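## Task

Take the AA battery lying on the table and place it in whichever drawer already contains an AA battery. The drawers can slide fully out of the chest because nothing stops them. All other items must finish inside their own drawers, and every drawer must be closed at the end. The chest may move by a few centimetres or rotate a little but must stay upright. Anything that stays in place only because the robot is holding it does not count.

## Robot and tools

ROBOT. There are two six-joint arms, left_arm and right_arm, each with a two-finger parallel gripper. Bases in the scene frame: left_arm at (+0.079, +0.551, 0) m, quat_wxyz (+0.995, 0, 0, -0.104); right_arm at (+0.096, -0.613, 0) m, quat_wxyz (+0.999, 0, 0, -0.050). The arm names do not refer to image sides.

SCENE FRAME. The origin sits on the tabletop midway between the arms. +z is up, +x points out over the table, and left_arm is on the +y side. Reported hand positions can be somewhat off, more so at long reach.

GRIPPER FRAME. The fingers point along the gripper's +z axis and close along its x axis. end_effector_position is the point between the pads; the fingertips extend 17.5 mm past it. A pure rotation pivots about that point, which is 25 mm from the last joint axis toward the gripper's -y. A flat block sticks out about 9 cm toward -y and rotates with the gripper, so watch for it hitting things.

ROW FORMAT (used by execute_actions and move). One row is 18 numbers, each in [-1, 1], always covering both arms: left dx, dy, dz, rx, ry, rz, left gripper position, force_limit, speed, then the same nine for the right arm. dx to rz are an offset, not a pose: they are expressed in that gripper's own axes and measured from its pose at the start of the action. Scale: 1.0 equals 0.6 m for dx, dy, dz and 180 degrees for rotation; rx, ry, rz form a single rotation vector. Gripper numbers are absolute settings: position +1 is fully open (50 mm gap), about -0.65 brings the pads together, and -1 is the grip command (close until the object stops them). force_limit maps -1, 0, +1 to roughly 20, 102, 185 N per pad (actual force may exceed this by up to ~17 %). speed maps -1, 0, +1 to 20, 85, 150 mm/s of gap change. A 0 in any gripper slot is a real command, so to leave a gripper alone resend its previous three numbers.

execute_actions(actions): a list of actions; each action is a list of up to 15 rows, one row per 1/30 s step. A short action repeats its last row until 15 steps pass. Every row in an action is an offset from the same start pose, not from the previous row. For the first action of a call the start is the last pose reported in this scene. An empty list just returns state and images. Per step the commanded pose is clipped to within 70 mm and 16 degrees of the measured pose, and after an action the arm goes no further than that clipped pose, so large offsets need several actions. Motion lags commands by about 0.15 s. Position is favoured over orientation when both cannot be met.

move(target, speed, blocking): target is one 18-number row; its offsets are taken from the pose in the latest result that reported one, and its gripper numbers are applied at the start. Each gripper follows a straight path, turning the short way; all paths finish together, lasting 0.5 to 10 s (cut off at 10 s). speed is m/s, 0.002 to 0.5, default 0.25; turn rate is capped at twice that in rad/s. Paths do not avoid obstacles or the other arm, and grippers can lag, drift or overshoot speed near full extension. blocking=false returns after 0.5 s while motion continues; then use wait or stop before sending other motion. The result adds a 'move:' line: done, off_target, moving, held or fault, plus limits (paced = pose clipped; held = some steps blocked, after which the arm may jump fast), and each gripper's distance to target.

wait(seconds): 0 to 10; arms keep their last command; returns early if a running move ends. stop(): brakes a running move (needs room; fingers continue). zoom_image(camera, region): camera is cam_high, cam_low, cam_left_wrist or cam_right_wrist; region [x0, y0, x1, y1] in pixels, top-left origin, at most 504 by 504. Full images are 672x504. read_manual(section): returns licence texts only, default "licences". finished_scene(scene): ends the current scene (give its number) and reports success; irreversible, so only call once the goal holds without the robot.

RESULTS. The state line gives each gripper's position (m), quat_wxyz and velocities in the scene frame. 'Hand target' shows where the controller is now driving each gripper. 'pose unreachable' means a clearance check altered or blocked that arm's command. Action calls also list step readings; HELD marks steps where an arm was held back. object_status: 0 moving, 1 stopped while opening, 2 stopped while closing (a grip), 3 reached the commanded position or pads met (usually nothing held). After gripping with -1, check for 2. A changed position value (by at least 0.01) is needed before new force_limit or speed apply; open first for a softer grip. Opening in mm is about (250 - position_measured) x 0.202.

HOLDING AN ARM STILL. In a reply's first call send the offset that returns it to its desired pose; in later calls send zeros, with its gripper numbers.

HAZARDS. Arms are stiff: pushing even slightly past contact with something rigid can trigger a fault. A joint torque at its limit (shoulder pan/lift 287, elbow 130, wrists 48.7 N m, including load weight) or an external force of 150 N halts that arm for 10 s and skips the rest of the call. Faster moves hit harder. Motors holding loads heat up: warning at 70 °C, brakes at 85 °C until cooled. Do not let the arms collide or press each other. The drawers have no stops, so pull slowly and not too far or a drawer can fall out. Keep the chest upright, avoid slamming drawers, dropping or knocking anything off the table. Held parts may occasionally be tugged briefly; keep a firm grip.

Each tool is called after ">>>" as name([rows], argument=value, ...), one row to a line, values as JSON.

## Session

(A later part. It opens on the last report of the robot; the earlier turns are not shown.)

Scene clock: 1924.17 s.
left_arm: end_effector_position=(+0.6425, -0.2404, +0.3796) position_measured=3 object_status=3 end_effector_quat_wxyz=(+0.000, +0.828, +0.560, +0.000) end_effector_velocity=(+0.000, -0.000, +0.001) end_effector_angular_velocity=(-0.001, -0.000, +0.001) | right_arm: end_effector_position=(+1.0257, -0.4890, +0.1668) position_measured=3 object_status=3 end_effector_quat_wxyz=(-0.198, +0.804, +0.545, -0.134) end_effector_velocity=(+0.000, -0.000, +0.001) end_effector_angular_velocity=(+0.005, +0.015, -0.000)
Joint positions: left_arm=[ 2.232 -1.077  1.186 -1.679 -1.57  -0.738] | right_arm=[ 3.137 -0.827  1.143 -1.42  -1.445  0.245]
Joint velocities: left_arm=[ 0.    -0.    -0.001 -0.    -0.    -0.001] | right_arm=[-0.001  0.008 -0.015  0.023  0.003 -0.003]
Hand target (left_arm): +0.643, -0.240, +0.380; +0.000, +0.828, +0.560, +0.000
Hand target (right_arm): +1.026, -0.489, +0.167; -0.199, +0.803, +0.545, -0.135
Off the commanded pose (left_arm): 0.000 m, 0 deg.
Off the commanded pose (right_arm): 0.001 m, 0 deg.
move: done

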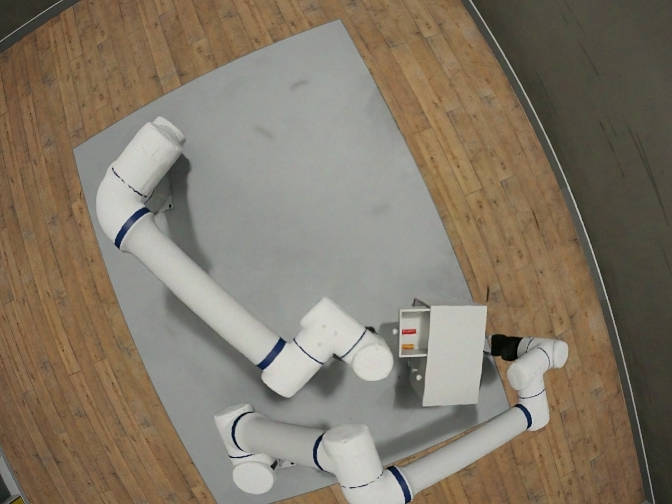

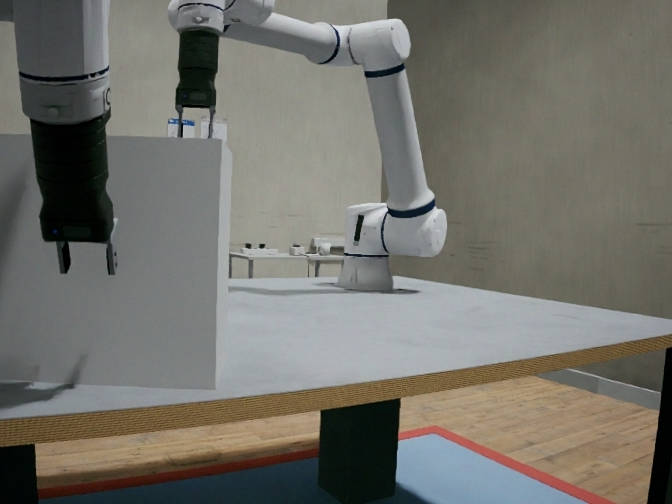

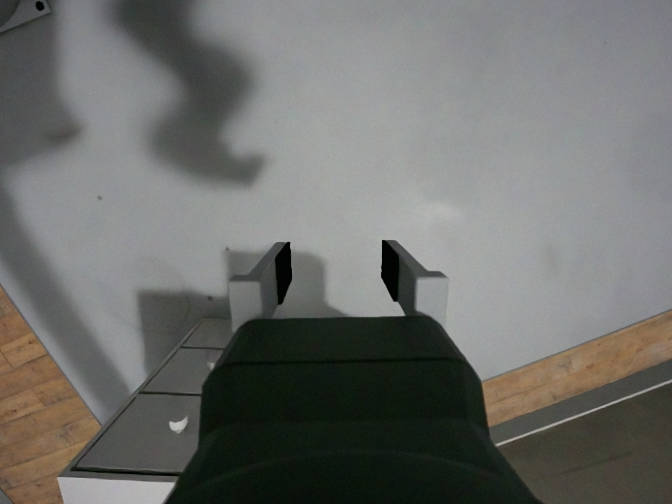

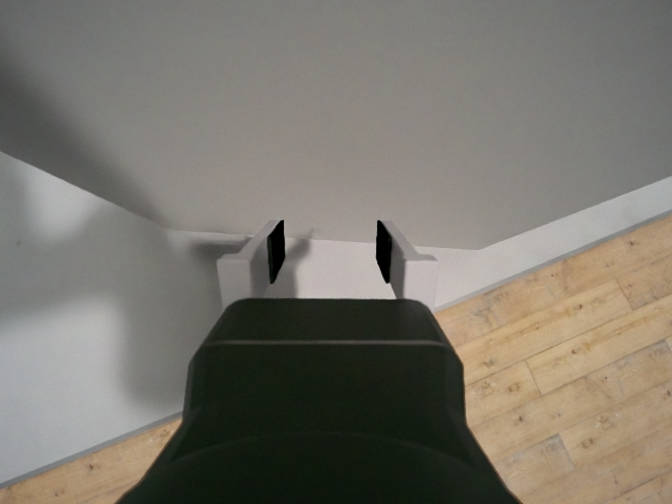

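>>> move(target=[0, 0, 0, 0, 0, 0, 1, -0.4, 0.3, 0, 0.0785, 0.1508, 0, 0, 0, 1, -0.4, 0.6], speed=0.15)

Scene clock: 1996.83 s.
left_arm: end_effector_position=(+0.6425, -0.2403, +0.3796) position_measured=3 object_status=3 end_effector_quat_wxyz=(+0.000, +0.828, +0.560, +0.000) end_effector_velocity=(-0.001, -0.001, -0.000) end_effector_angular_velocity=(-0.001, -0.001, -0.002) | right_arm: end_effector_position=(+1.0250, -0.4888, +0.0652) position_measured=3 object_status=3 end_effector_quat_wxyz=(-0.198, +0.804, +0.545, -0.134) end_effector_velocity=(+0.000, -0.001, -0.001) end_effector_angular_velocity=(-0.000, -0.001, -0.002)
Joint positions: left_arm=[ 2.232 -1.077  1.186 -1.679 -1.57  -0.738] | right_arm=[ 3.137 -0.761  1.216 -1.558 -1.445  0.245]
Joint velocities: left_arm=[-0.001  0.     0.    -0.002 -0.     0.001] | right_arm=[-0.002  0.001  0.001 -0.003 -0.     0.001]
Hand target (left_arm): +0.642, -0.240, +0.380; +0.000, +0.828, +0.560, +0.000
Hand target (right_arm): +1.025, -0.489, +0.065; -0.198, +0.804, +0.545, -0.134
Off the commanded pose (left_arm): 0.000 m, 0 deg.
Off the commanded pose (right_arm): 0.001 m, 0 deg.
move: done

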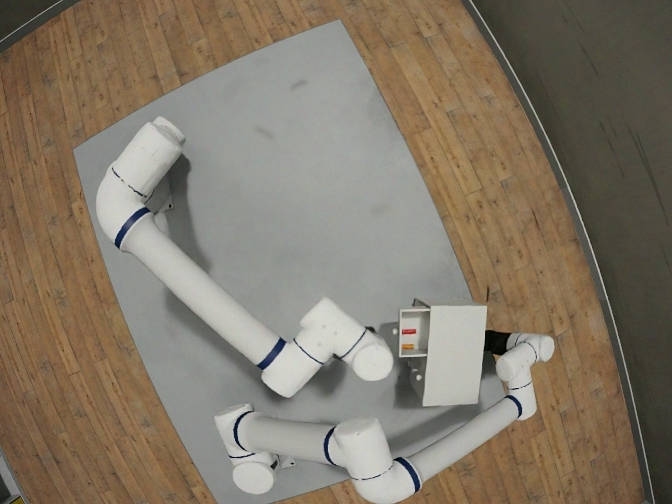

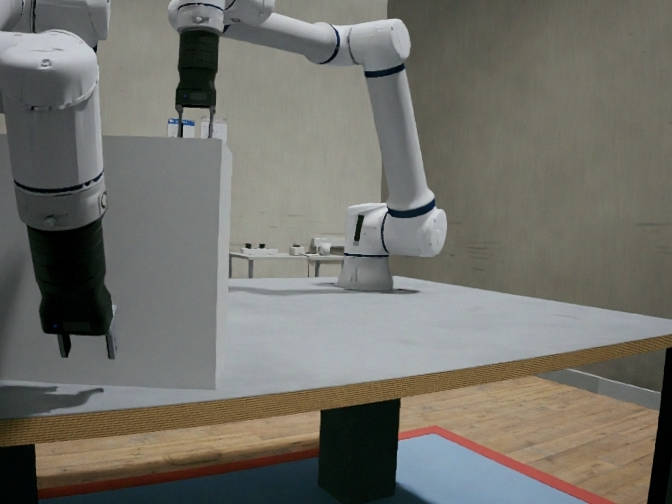

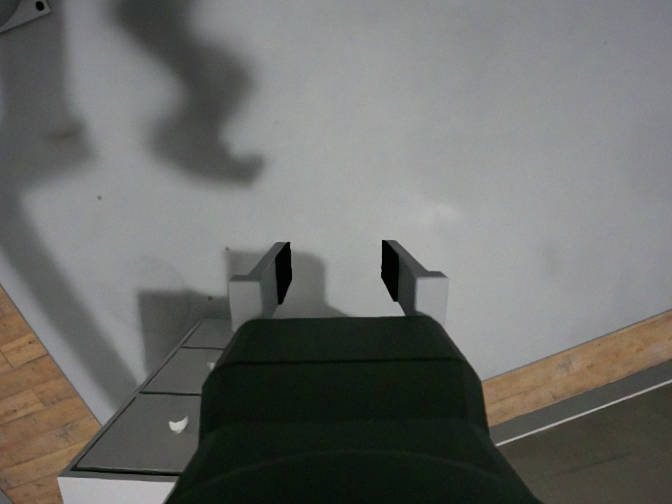

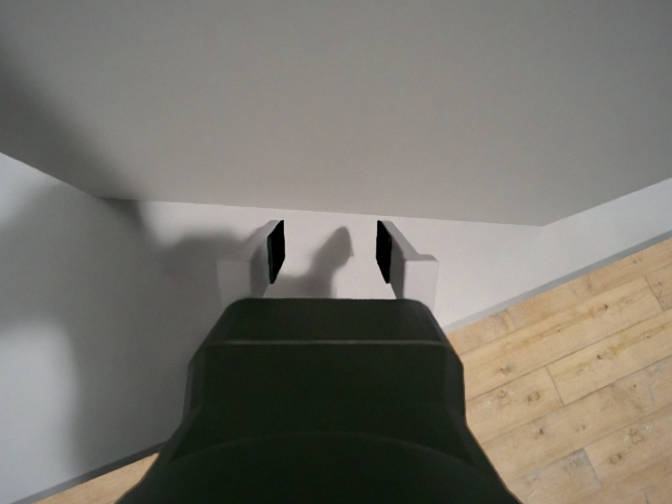

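>>> move(target=[0, 0, 0, 0, 0, 0, 1, -0.4, 0.3, 0, -0.0813, 0.0423, 0, 0, 0, 1, -0.4, 0.6], speed=0.04)

Scene clock: 2011.90 s.
left_arm: end_effector_position=(+0.6425, -0.2404, +0.3796) position_measured=3 object_status=3 end_effector_quat_wxyz=(+0.000, +0.828, +0.560, +0.000) end_effector_velocity=(-0.000, -0.001, +0.001) end_effector_angular_velocity=(-0.001, -0.000, -0.001) | right_arm: end_effector_position=(+0.9744, -0.4686, +0.0655) position_measured=3 object_status=3 end_effector_quat_wxyz=(-0.198, +0.804, +0.545, -0.134) end_effector_velocity=(-0.003, +0.001, -0.001) end_effector_angular_velocity=(-0.000, -0.000, -0.001)
Joint positions: left_arm=[ 2.232 -1.077  1.186 -1.679 -1.57  -0.738] | right_arm=[ 3.151 -0.836  1.354 -1.623 -1.438  0.258]
Joint velocities: left_arm=[-0.     0.    -0.002  0.001 -0.     0.   ] | right_arm=[ 0.    -0.004  0.008 -0.004  0.     0.001]
Hand target (left_arm): +0.643, -0.240, +0.380; +0.000, +0.828, +0.560, +0.000
Hand target (right_arm): +0.974, -0.468, +0.066; -0.198, +0.804, +0.545, -0.134
Off the commanded pose (left_arm): 0.000 m, 0 deg.
Off the commanded pose (right_arm): 0.000 m, 0 deg.
move: done

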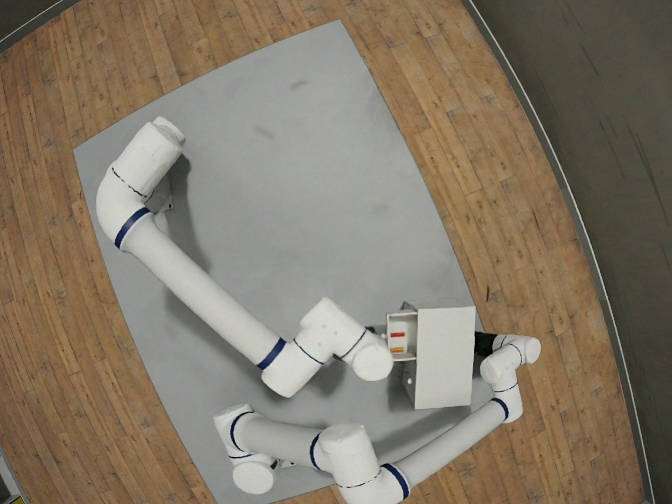

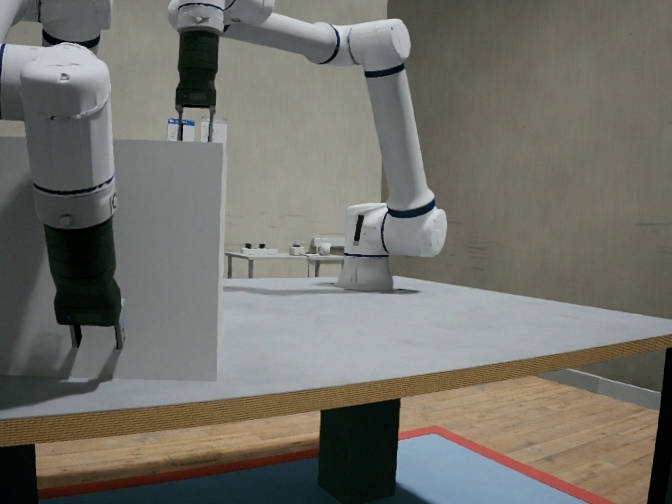

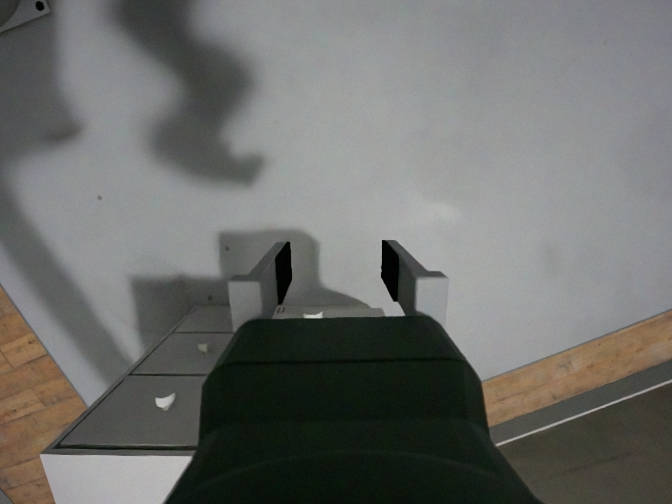

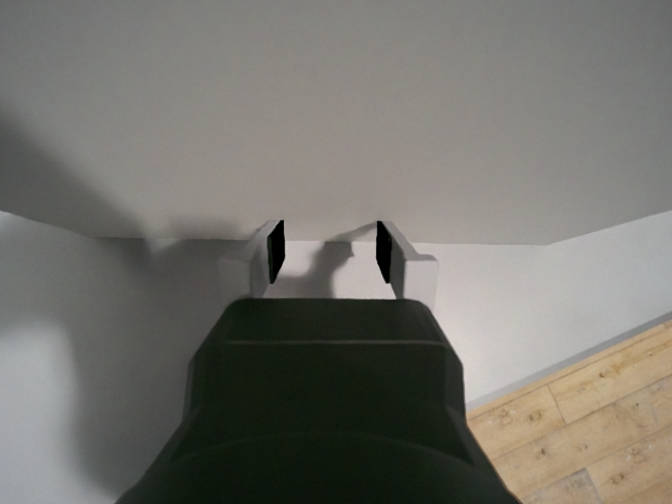

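>>> zoom_image(camera="cam_high", region=[360, 270, 540, 430])

Region (360, 270, 540, 430) of cam_high's 672x504 image, scaled by 2.800, with more detail than that image has.

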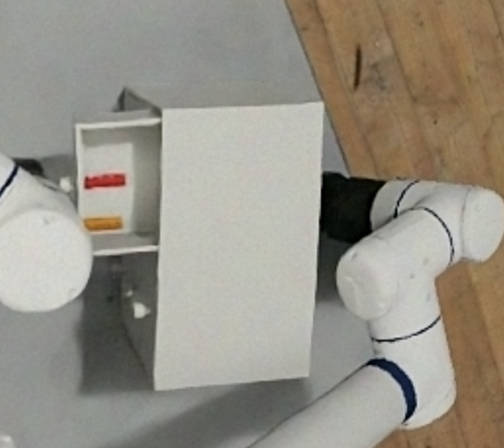

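>>> move(target=[0, 0, 0, 0, 0, 0, 1, -0.4, 0.3, 0, -0.0591, 0.0308, 0, -0.0026, -0.0049, 1, -0.4, 0.6], speed=0.04)

Scene clock: 2038.90 s.
left_arm: end_effector_position=(+0.6425, -0.2403, +0.3796) position_measured=3 object_status=3 end_effector_quat_wxyz=(+0.000, +0.828, +0.560, +0.000) end_effector_velocity=(+0.000, -0.000, +0.001) end_effector_angular_velocity=(-0.001, +0.001, +0.002) | right_arm: end_effector_position=(+0.9376, -0.4539, +0.0658) position_measured=3 object_status=3 end_effector_quat_wxyz=(-0.197, +0.799, +0.552, -0.136) end_effector_velocity=(-0.003, +0.002, +0.001) end_effector_angular_velocity=(-0.000, -0.000, +0.001)
Joint positions: left_arm=[ 2.232 -1.077  1.186 -1.679 -1.57  -0.738] | right_arm=[ 3.166 -0.885  1.443 -1.662 -1.439  0.255]
Joint velocities: left_arm=[ 0.001  0.    -0.001  0.    -0.001 -0.001] | right_arm=[ 0.002 -0.004  0.006 -0.003 -0.     0.001]
Hand target (left_arm): +0.642, -0.240, +0.380; +0.000, +0.828, +0.560, +0.000
Hand target (right_arm): +0.937, -0.454, +0.066; -0.197, +0.799, +0.552, -0.136
Off the commanded pose (left_arm): 0.000 m, 0 deg.
Off the commanded pose (right_arm): 0.000 m, 0 deg.
move: done

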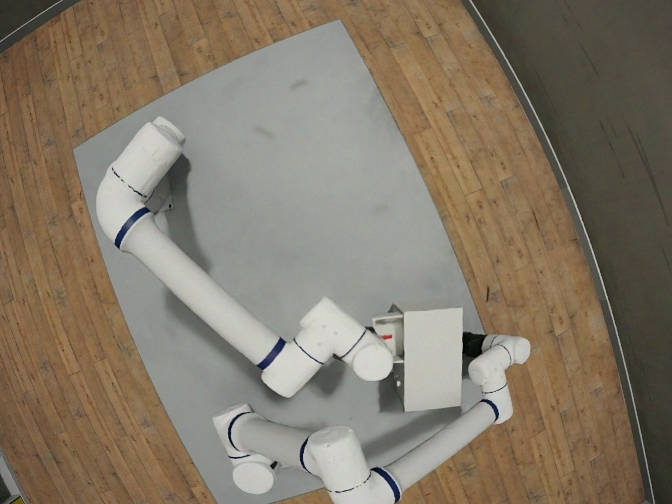

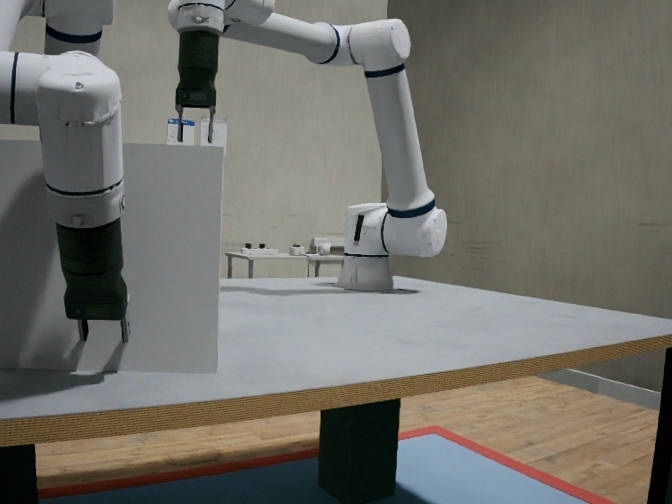

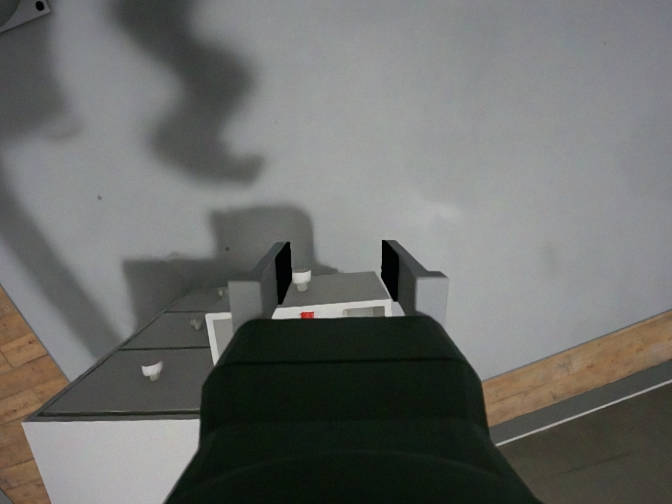

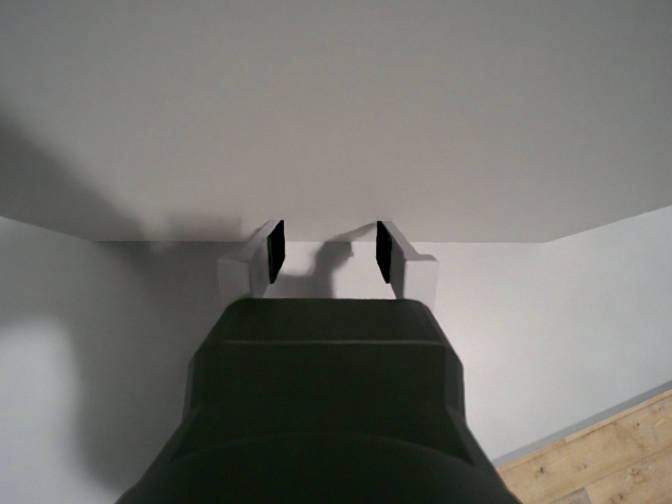

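>>> zoom_image(camera="cam_high", region=[360, 270, 540, 430])

>>> zoom_image(camera="cam_left_wrist", region=[140, 220, 480, 440])

Region (360, 270, 540, 430) of cam_high's 672x504 image, scaled by 2.800, with more detail than that image has.

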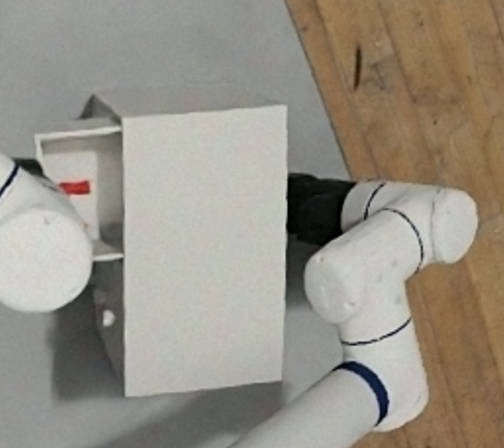

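Region (140, 220, 480, 440) of cam_left_wrist's 672x504 image, scaled by 1.482, with more detail than that image has; it fills the top 326 rows of this view, and the rest is white.

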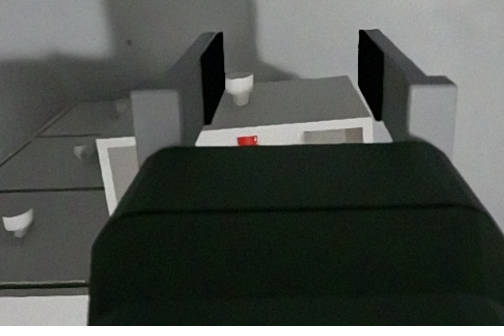

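>>> zoom_image(camera="cam_left_wrist", region=[0, 250, 420, 504])

Region (0, 250, 420, 504) of cam_left_wrist's 672x504 image, scaled by 1.200, with more detail than that image has; it fills the top 305 rows of this view, and the rest is white.

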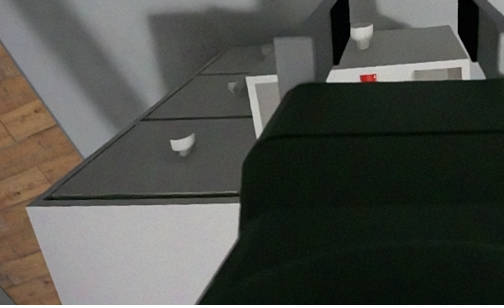

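>>> zoom_image(camera="cam_high", region=[380, 290, 480, 360])

>>> zoom_image(camera="cam_high", region=[380, 360, 480, 430])

Region (380, 290, 480, 360) of cam_high's 672x504 image, scaled by 5.040, with more detail than that image has; it fills the top 353 rows of this view, and the rest is white.

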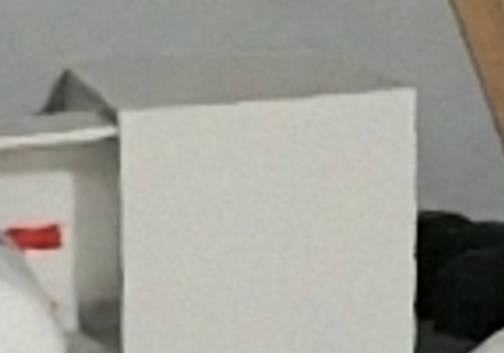

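Region (380, 360, 480, 430) of cam_high's 672x504 image, scaled by 5.040, with more detail than that image has; it fills the top 353 rows of this view, and the rest is white.

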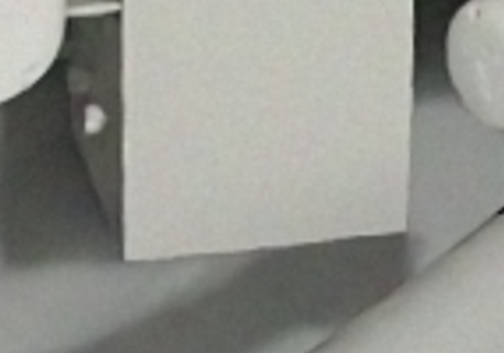

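>>> move(target=[-0.055, 0.0583, 0.0833, 0, 0, -0.0061, 1, -0.4, 0.3, 0, 0, 0, 0, 0, 0, 1, -0.4, 0.6], speed=0.15)

Scene clock: 2135.73 s.
left_arm: end_effector_position=(+0.6628, -0.2837, +0.3299) position_measured=3 object_status=3 end_effector_quat_wxyz=(+0.000, +0.823, +0.568, +0.000) end_effector_velocity=(+0.001, -0.002, -0.001) end_effector_angular_velocity=(+0.000, +0.000, -0.002) | right_arm: end_effector_position=(+0.9376, -0.4539, +0.0658) position_measured=3 object_status=3 end_effector_quat_wxyz=(-0.197, +0.799, +0.552, -0.136) end_effector_velocity=(+0.000, -0.001, +0.001) end_effector_angular_velocity=(+0.000, -0.002, -0.000)
Joint positions: left_arm=[ 2.232 -0.983  1.126 -1.714 -1.57  -0.757] | right_arm=[ 3.166 -0.885  1.443 -1.662 -1.439  0.255]
Joint velocities: left_arm=[-0.     0.004 -0.005  0.001 -0.     0.002] | right_arm=[-0.001 -0.001 -0.     0.    -0.    -0.001]
Hand target (left_arm): +0.663, -0.284, +0.330; +0.000, +0.823, +0.568, +0.000
Hand target (right_arm): +0.938, -0.454, +0.066; -0.197, +0.799, +0.552, -0.136
Off the commanded pose (left_arm): 0.000 m, 0 deg.
Off the commanded pose (right_arm): 0.000 m, 0 deg.
move: done

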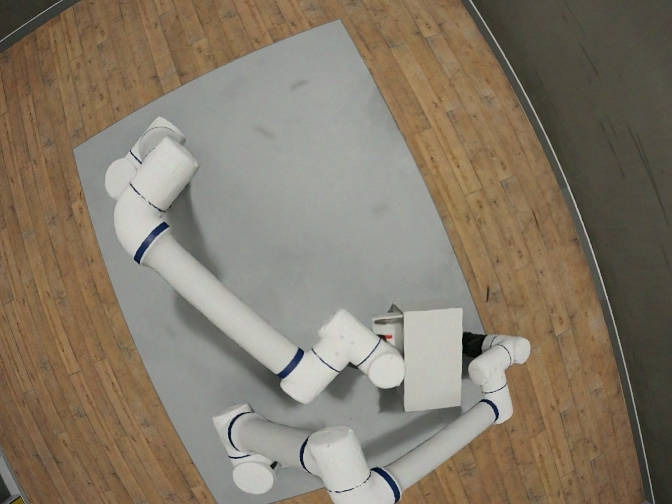

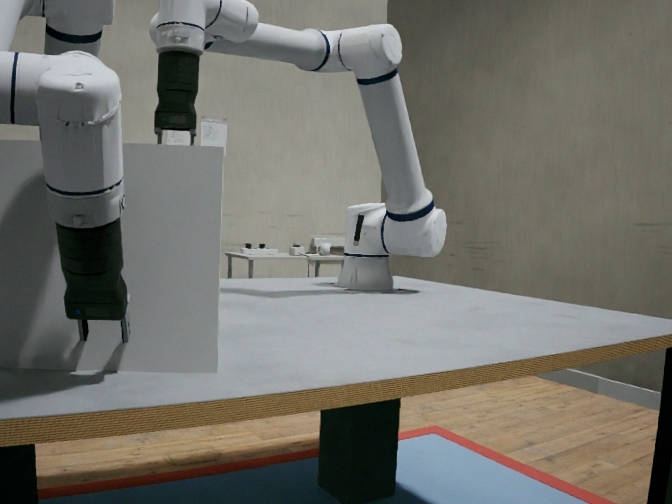

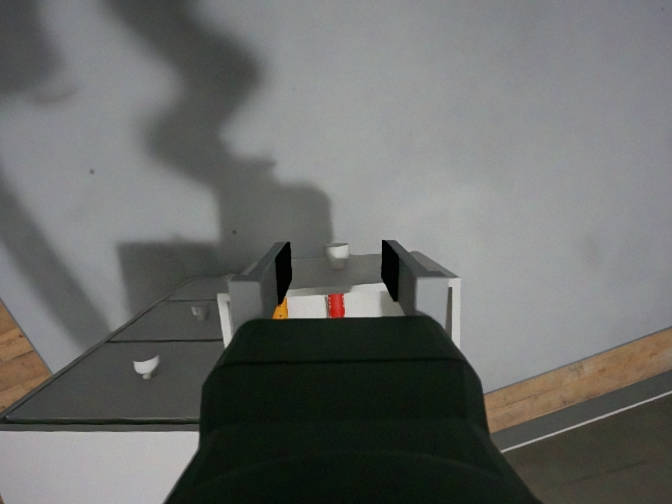

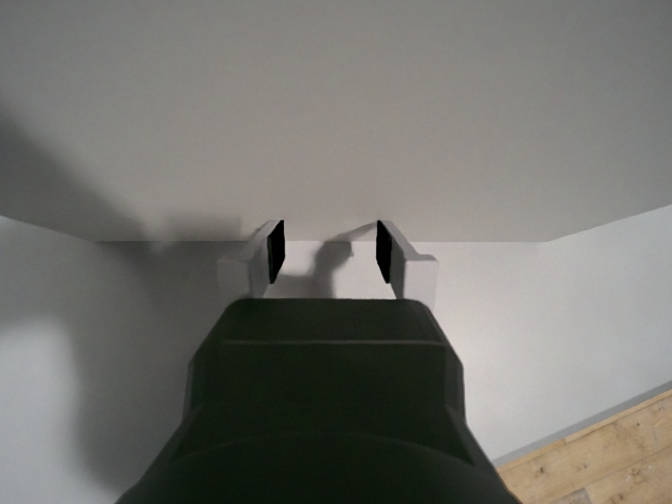

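>>> zoom_image(camera="cam_left_wrist", region=[196, 220, 476, 340])

Region (196, 220, 476, 340) of cam_left_wrist's 672x504 image, scaled by 1.800, with more detail than that image has; it fills the top 216 rows of this view, and the rest is white.

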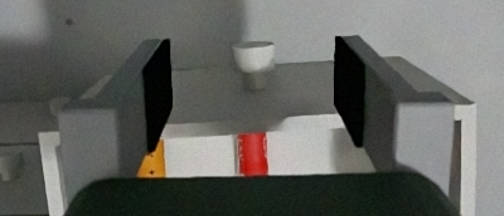

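>>> move(target=[0, 0, 0.0867, 0, 0, 0, 1, -0.4, 0.3, 0, 0, 0, 0, 0, 0, 1, -0.4, 0.6], speed=0.1)

Scene clock: 2167.40 s.
left_arm: end_effector_position=(+0.6630, -0.2836, +0.2782) position_measured=3 object_status=3 end_effector_quat_wxyz=(+0.000, +0.823, +0.568, +0.000) end_effector_velocity=(-0.000, +0.000, -0.003) end_effector_angular_velocity=(+0.002, +0.000, +0.000) | right_arm: end_effector_position=(+0.9376, -0.4539, +0.0658) position_measured=3 object_status=3 end_effector_quat_wxyz=(-0.197, +0.799, +0.552, -0.136) end_effector_velocity=(-0.000, -0.001, +0.000) end_effector_angular_velocity=(+0.000, +0.000, -0.001)
Joint positions: left_arm=[ 2.232 -0.966  1.191 -1.796 -1.57  -0.757] | right_arm=[ 3.166 -0.885  1.443 -1.662 -1.439  0.255]
Joint velocities: left_arm=[-0.     0.001  0.003 -0.002  0.001 -0.   ] | right_arm=[-0.001 -0.     0.     0.001 -0.    -0.   ]
Hand target (left_arm): +0.663, -0.284, +0.278; +0.000, +0.823, +0.568, +0.000
Hand target (right_arm): +0.938, -0.454, +0.066; -0.197, +0.799, +0.552, -0.136
Off the commanded pose (left_arm): 0.000 m, 0 deg.
Off the commanded pose (right_arm): 0.000 m, 0 deg.
move: done

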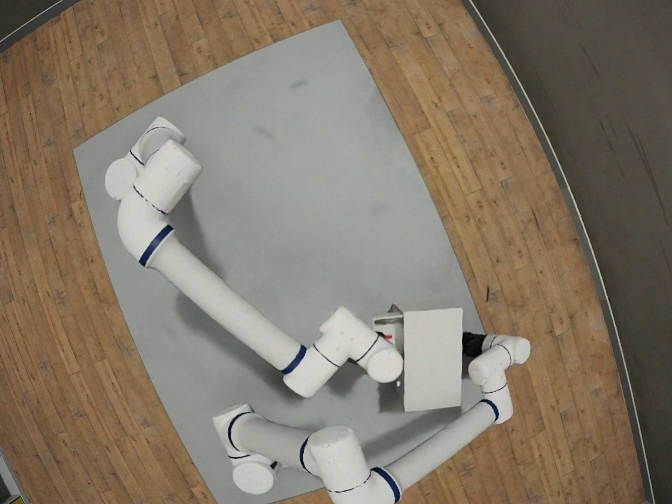

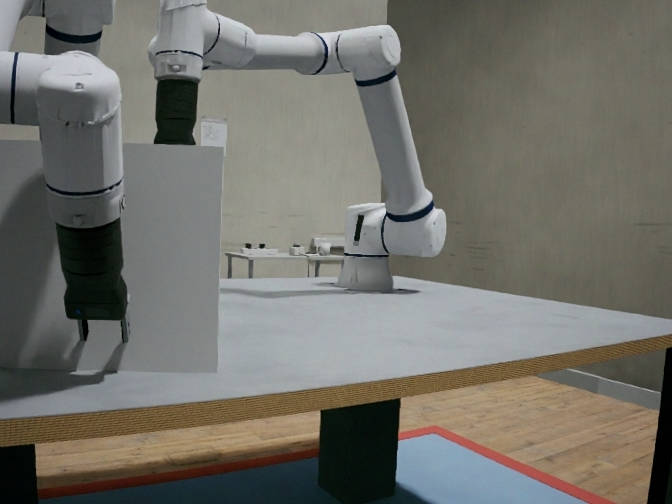

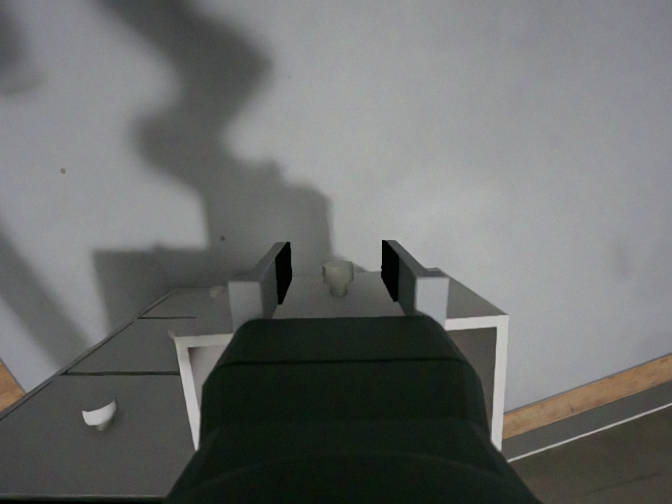

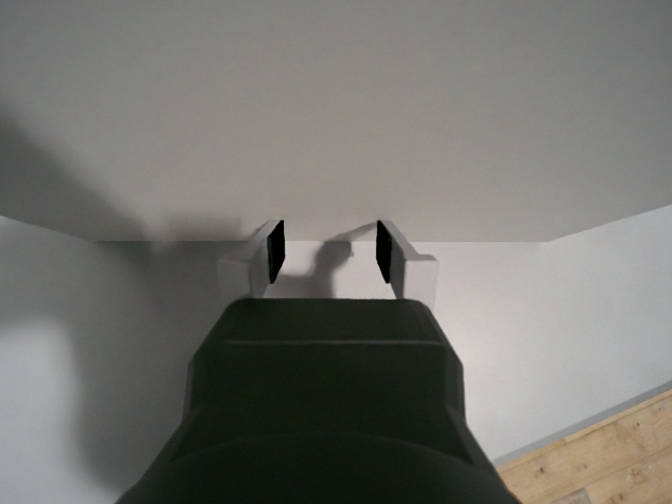

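>>> zoom_image(camera="cam_left_wrist", region=[140, 230, 540, 400])

Region (140, 230, 540, 400) of cam_left_wrist's 672x504 image, scaled by 1.260, with more detail than that image has; it fills the top 214 rows of this view, and the rest is white.

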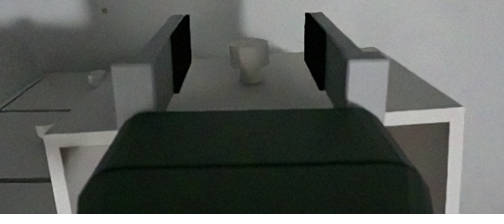

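>>> move(target=[0.0033, 0.05, -0.0033, 0, 0, 0, 1, -0.4, 0.3, 0, 0, 0, 0, 0, 0, 1, -0.4, 0.6], speed=0.03)

Scene clock: 2205.10 s.
left_arm: end_effector_position=(+0.6914, -0.2922, +0.2802) position_measured=3 object_status=3 end_effector_quat_wxyz=(+0.000, +0.823, +0.568, +0.000) end_effector_velocity=(+0.003, -0.001, +0.001) end_effector_angular_velocity=(-0.000, -0.001, +0.001) | right_arm: end_effector_position=(+0.9376, -0.4539, +0.0658) position_measured=3 object_status=3 end_effector_quat_wxyz=(-0.197, +0.799, +0.552, -0.136) end_effector_velocity=(-0.000, +0.000, +0.001) end_effector_angular_velocity=(+0.000, +0.001, +0.000)
Joint positions: left_arm=[ 2.253 -0.925  1.12  -1.766 -1.57  -0.736] | right_arm=[ 3.166 -0.885  1.443 -1.662 -1.439  0.255]
Joint velocities: left_arm=[ 0.002  0.004 -0.008  0.004  0.     0.001] | right_arm=[ 0.    -0.001  0.     0.002 -0.    -0.   ]
Hand target (left_arm): +0.692, -0.292, +0.280; +0.000, +0.823, +0.568, +0.000
Hand target (right_arm): +0.938, -0.454, +0.066; -0.197, +0.799, +0.552, -0.136
Off the commanded pose (left_arm): 0.000 m, 0 deg.
Off the commanded pose (right_arm): 0.000 m, 0 deg.
move: done

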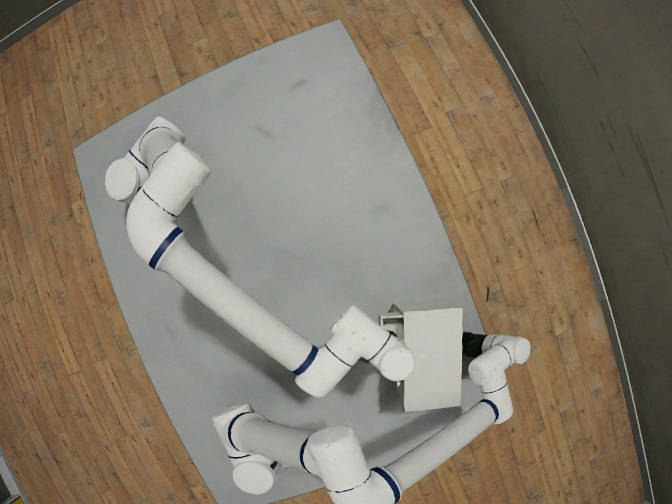

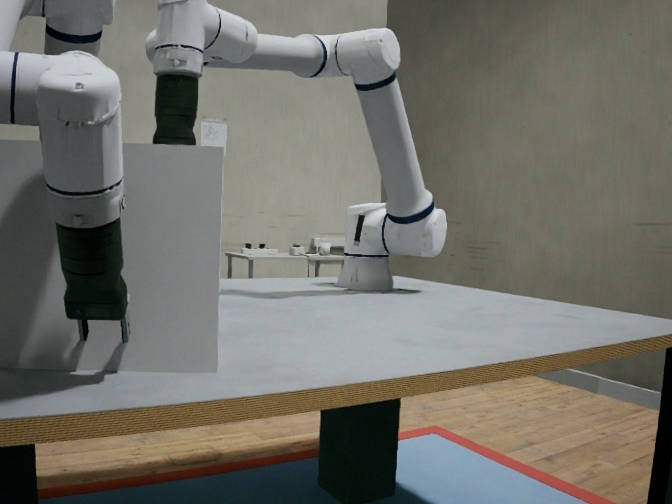

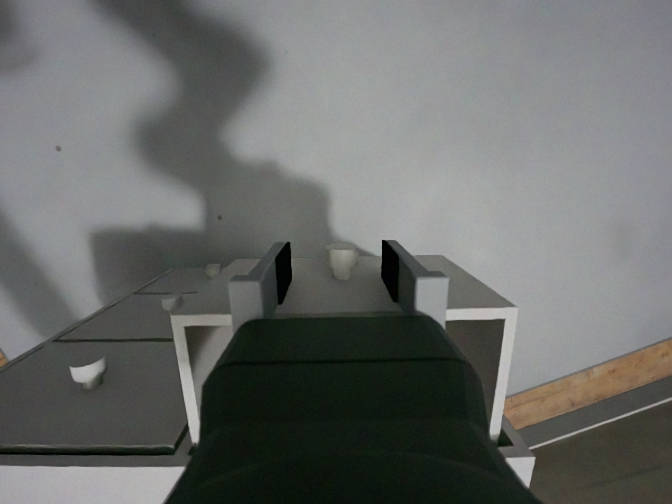

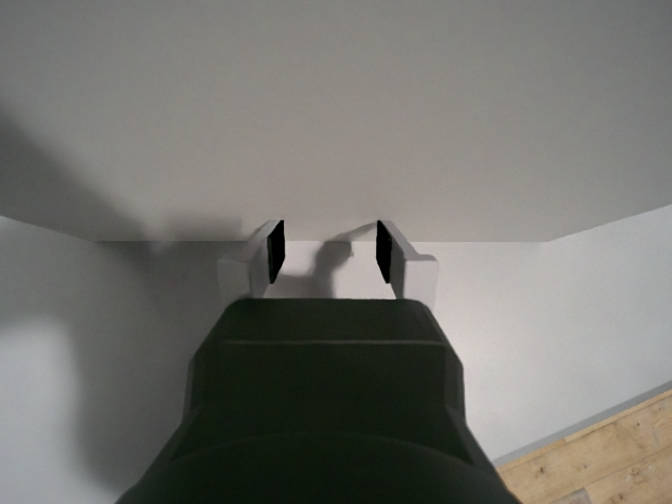

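>>> zoom_image(camera="cam_left_wrist", region=[120, 230, 600, 504])

>>> zoom_image(camera="cam_high", region=[360, 270, 540, 430])

Region (120, 230, 600, 504) of cam_left_wrist's 672x504 image, scaled by 1.050, with more detail than that image has; it fills the top 288 rows of this view, and the rest is white.

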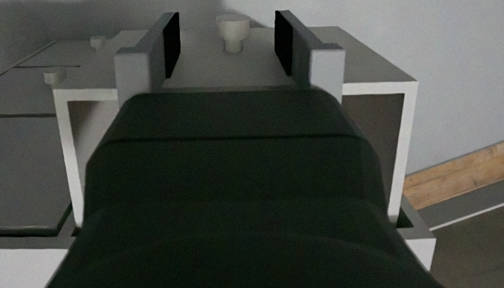

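Region (360, 270, 540, 430) of cam_high's 672x504 image, scaled by 2.800, with more detail than that image has.

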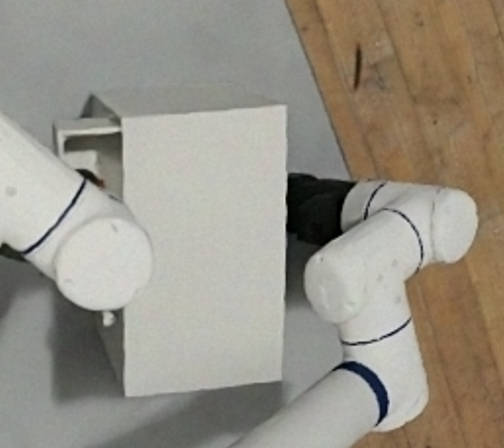

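>>> move(target=[0.002, 0.05, -0.005, 0, 0, 0, 1, -0.4, 0.3, 0, 0, 0, 0, 0, 0, 1, -0.4, 0.6], speed=0.04)

Scene clock: 2233.40 s.
left_arm: end_effector_position=(+0.7195, -0.3015, +0.2832) position_measured=3 object_status=3 end_effector_quat_wxyz=(+0.000, +0.823, +0.568, +0.000) end_effector_velocity=(+0.004, -0.000, +0.000) end_effector_angular_velocity=(+0.001, -0.000, +0.000) | right_arm: end_effector_position=(+0.9376, -0.4539, +0.0658) position_measured=3 object_status=3 end_effector_quat_wxyz=(-0.197, +0.799, +0.552, -0.136) end_effector_velocity=(+0.001, +0.000, +0.000) end_effector_angular_velocity=(+0.000, -0.003, +0.001)
Joint positions: left_arm=[ 2.272 -0.881  1.041 -1.731 -1.57  -0.717] | right_arm=[ 3.166 -0.885  1.443 -1.662 -1.439  0.255]
Joint velocities: left_arm=[ 0.003  0.005 -0.009  0.005  0.001  0.002] | right_arm=[ 0.    -0.     0.    -0.002  0.    -0.001]
Hand target (left_arm): +0.720, -0.302, +0.283; +0.000, +0.823, +0.568, +0.000
Hand target (right_arm): +0.938, -0.454, +0.066; -0.197, +0.799, +0.552, -0.136
Off the commanded pose (left_arm): 0.000 m, 0 deg.
Off the commanded pose (right_arm): 0.000 m, 0 deg.
move: done

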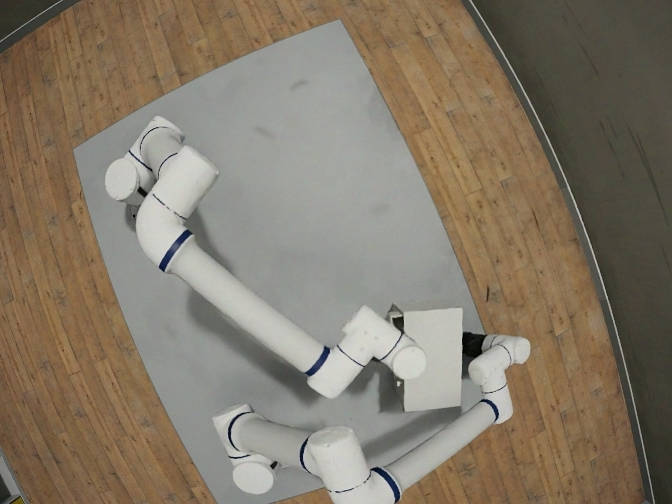

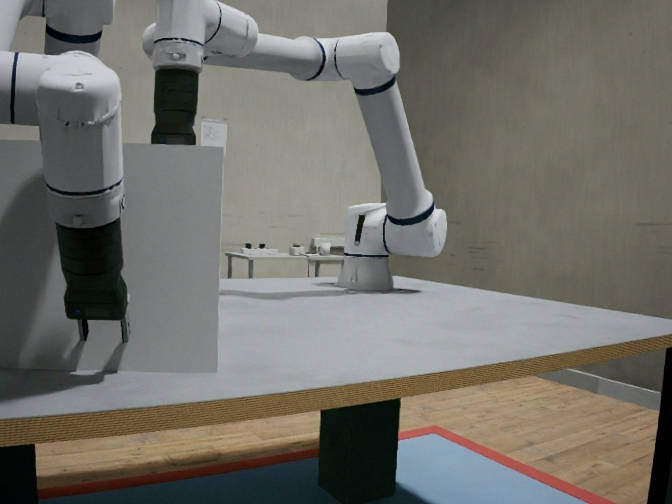

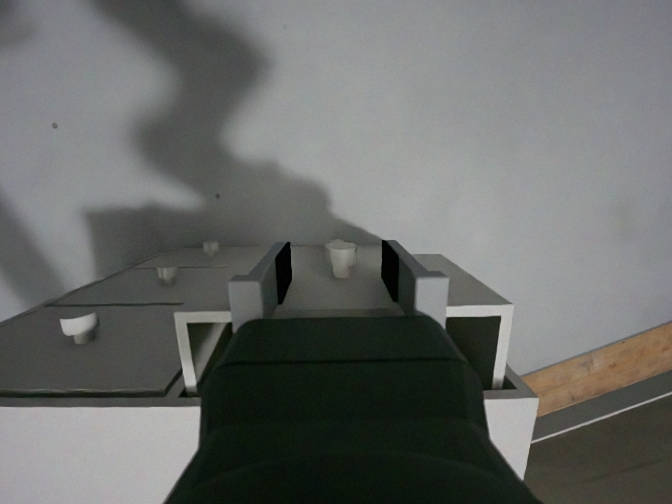

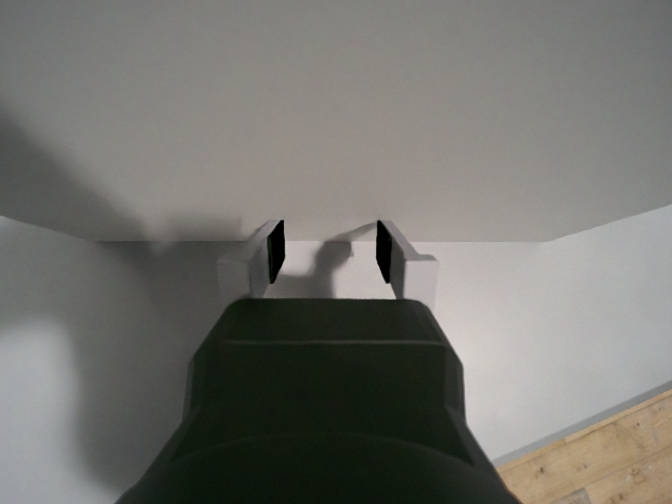

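>>> zoom_image(camera="cam_left_wrist", region=[100, 230, 580, 450])

Region (100, 230, 580, 450) of cam_left_wrist's 672x504 image, scaled by 1.050, with more detail than that image has; it fills the top 231 rows of this view, and the rest is white.

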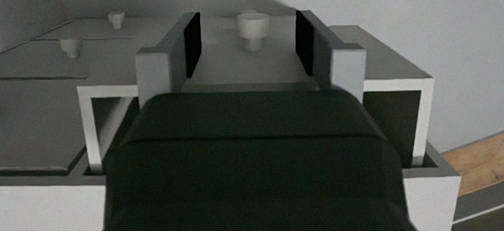

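>>> move(target=[0, 0.03, -0.0117, 0, 0, -0.002, 1, -0.4, 0.3, 0, 0, 0, 0, 0, 0, 1, -0.4, 0.6], speed=0.04)

Scene clock: 2266.57 s.
left_arm: end_effector_position=(+0.7360, -0.3077, +0.2901) position_measured=3 object_status=3 end_effector_quat_wxyz=(+0.000, +0.821, +0.571, +0.000) end_effector_velocity=(+0.002, -0.001, +0.001) end_effector_angular_velocity=(-0.000, +0.001, +0.002) | right_arm: end_effector_position=(+0.9376, -0.4539, +0.0658) position_measured=3 object_status=3 end_effector_quat_wxyz=(-0.197, +0.799, +0.552, -0.136) end_effector_velocity=(+0.000, -0.001, +0.001) end_effector_angular_velocity=(+0.000, -0.001, -0.001)
Joint positions: left_arm=[ 2.283 -0.854  0.983 -1.7   -1.57  -0.712] | right_arm=[ 3.166 -0.885  1.443 -1.662 -1.439  0.255]
Joint velocities: left_arm=[ 0.002  0.005 -0.01   0.006 -0.001 -0.   ] | right_arm=[-0.002 -0.001  0.     0.     0.    -0.   ]
Hand target (left_arm): +0.736, -0.308, +0.290; +0.000, +0.821, +0.571, +0.000
Hand target (right_arm): +0.938, -0.454, +0.066; -0.197, +0.799, +0.552, -0.136
Off the commanded pose (left_arm): 0.000 m, 0 deg.
Off the commanded pose (right_arm): 0.000 m, 0 deg.
move: done

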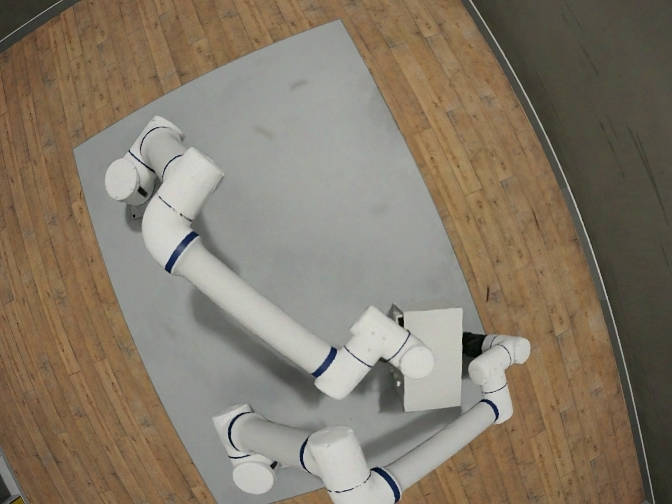

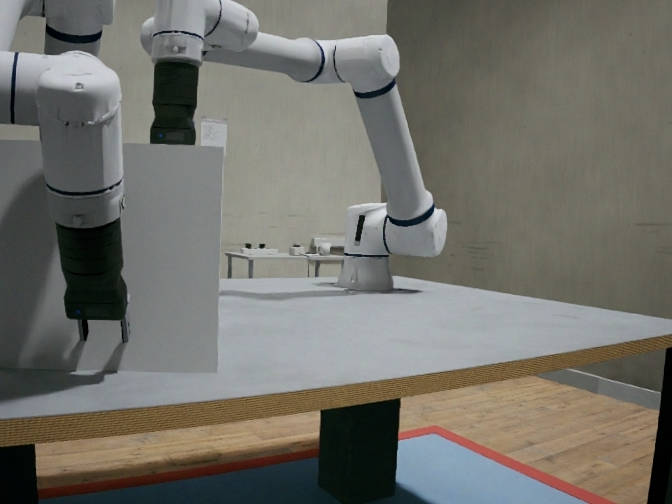

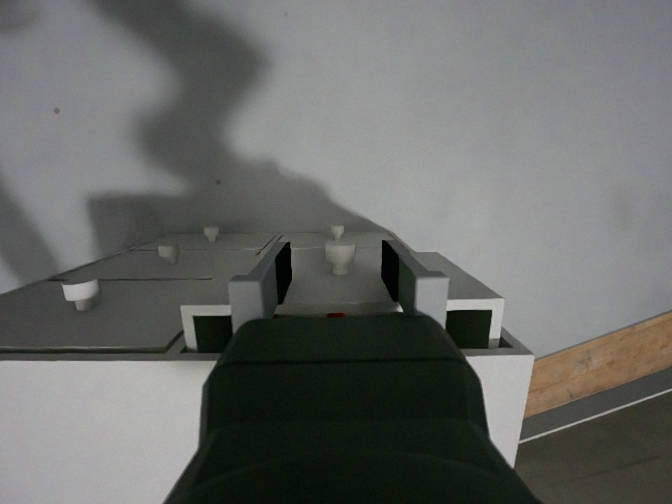

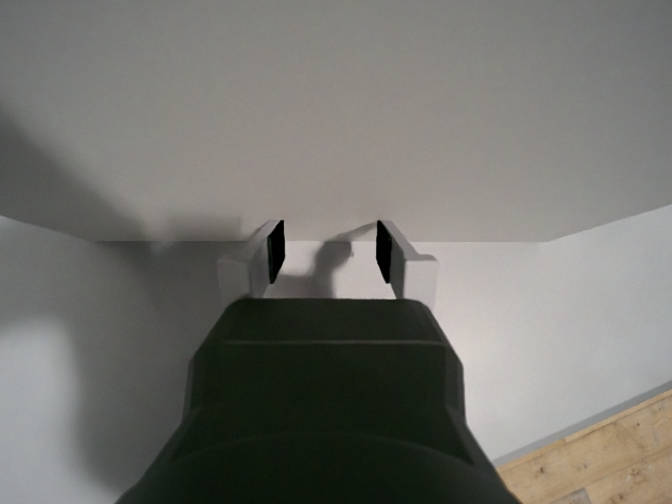

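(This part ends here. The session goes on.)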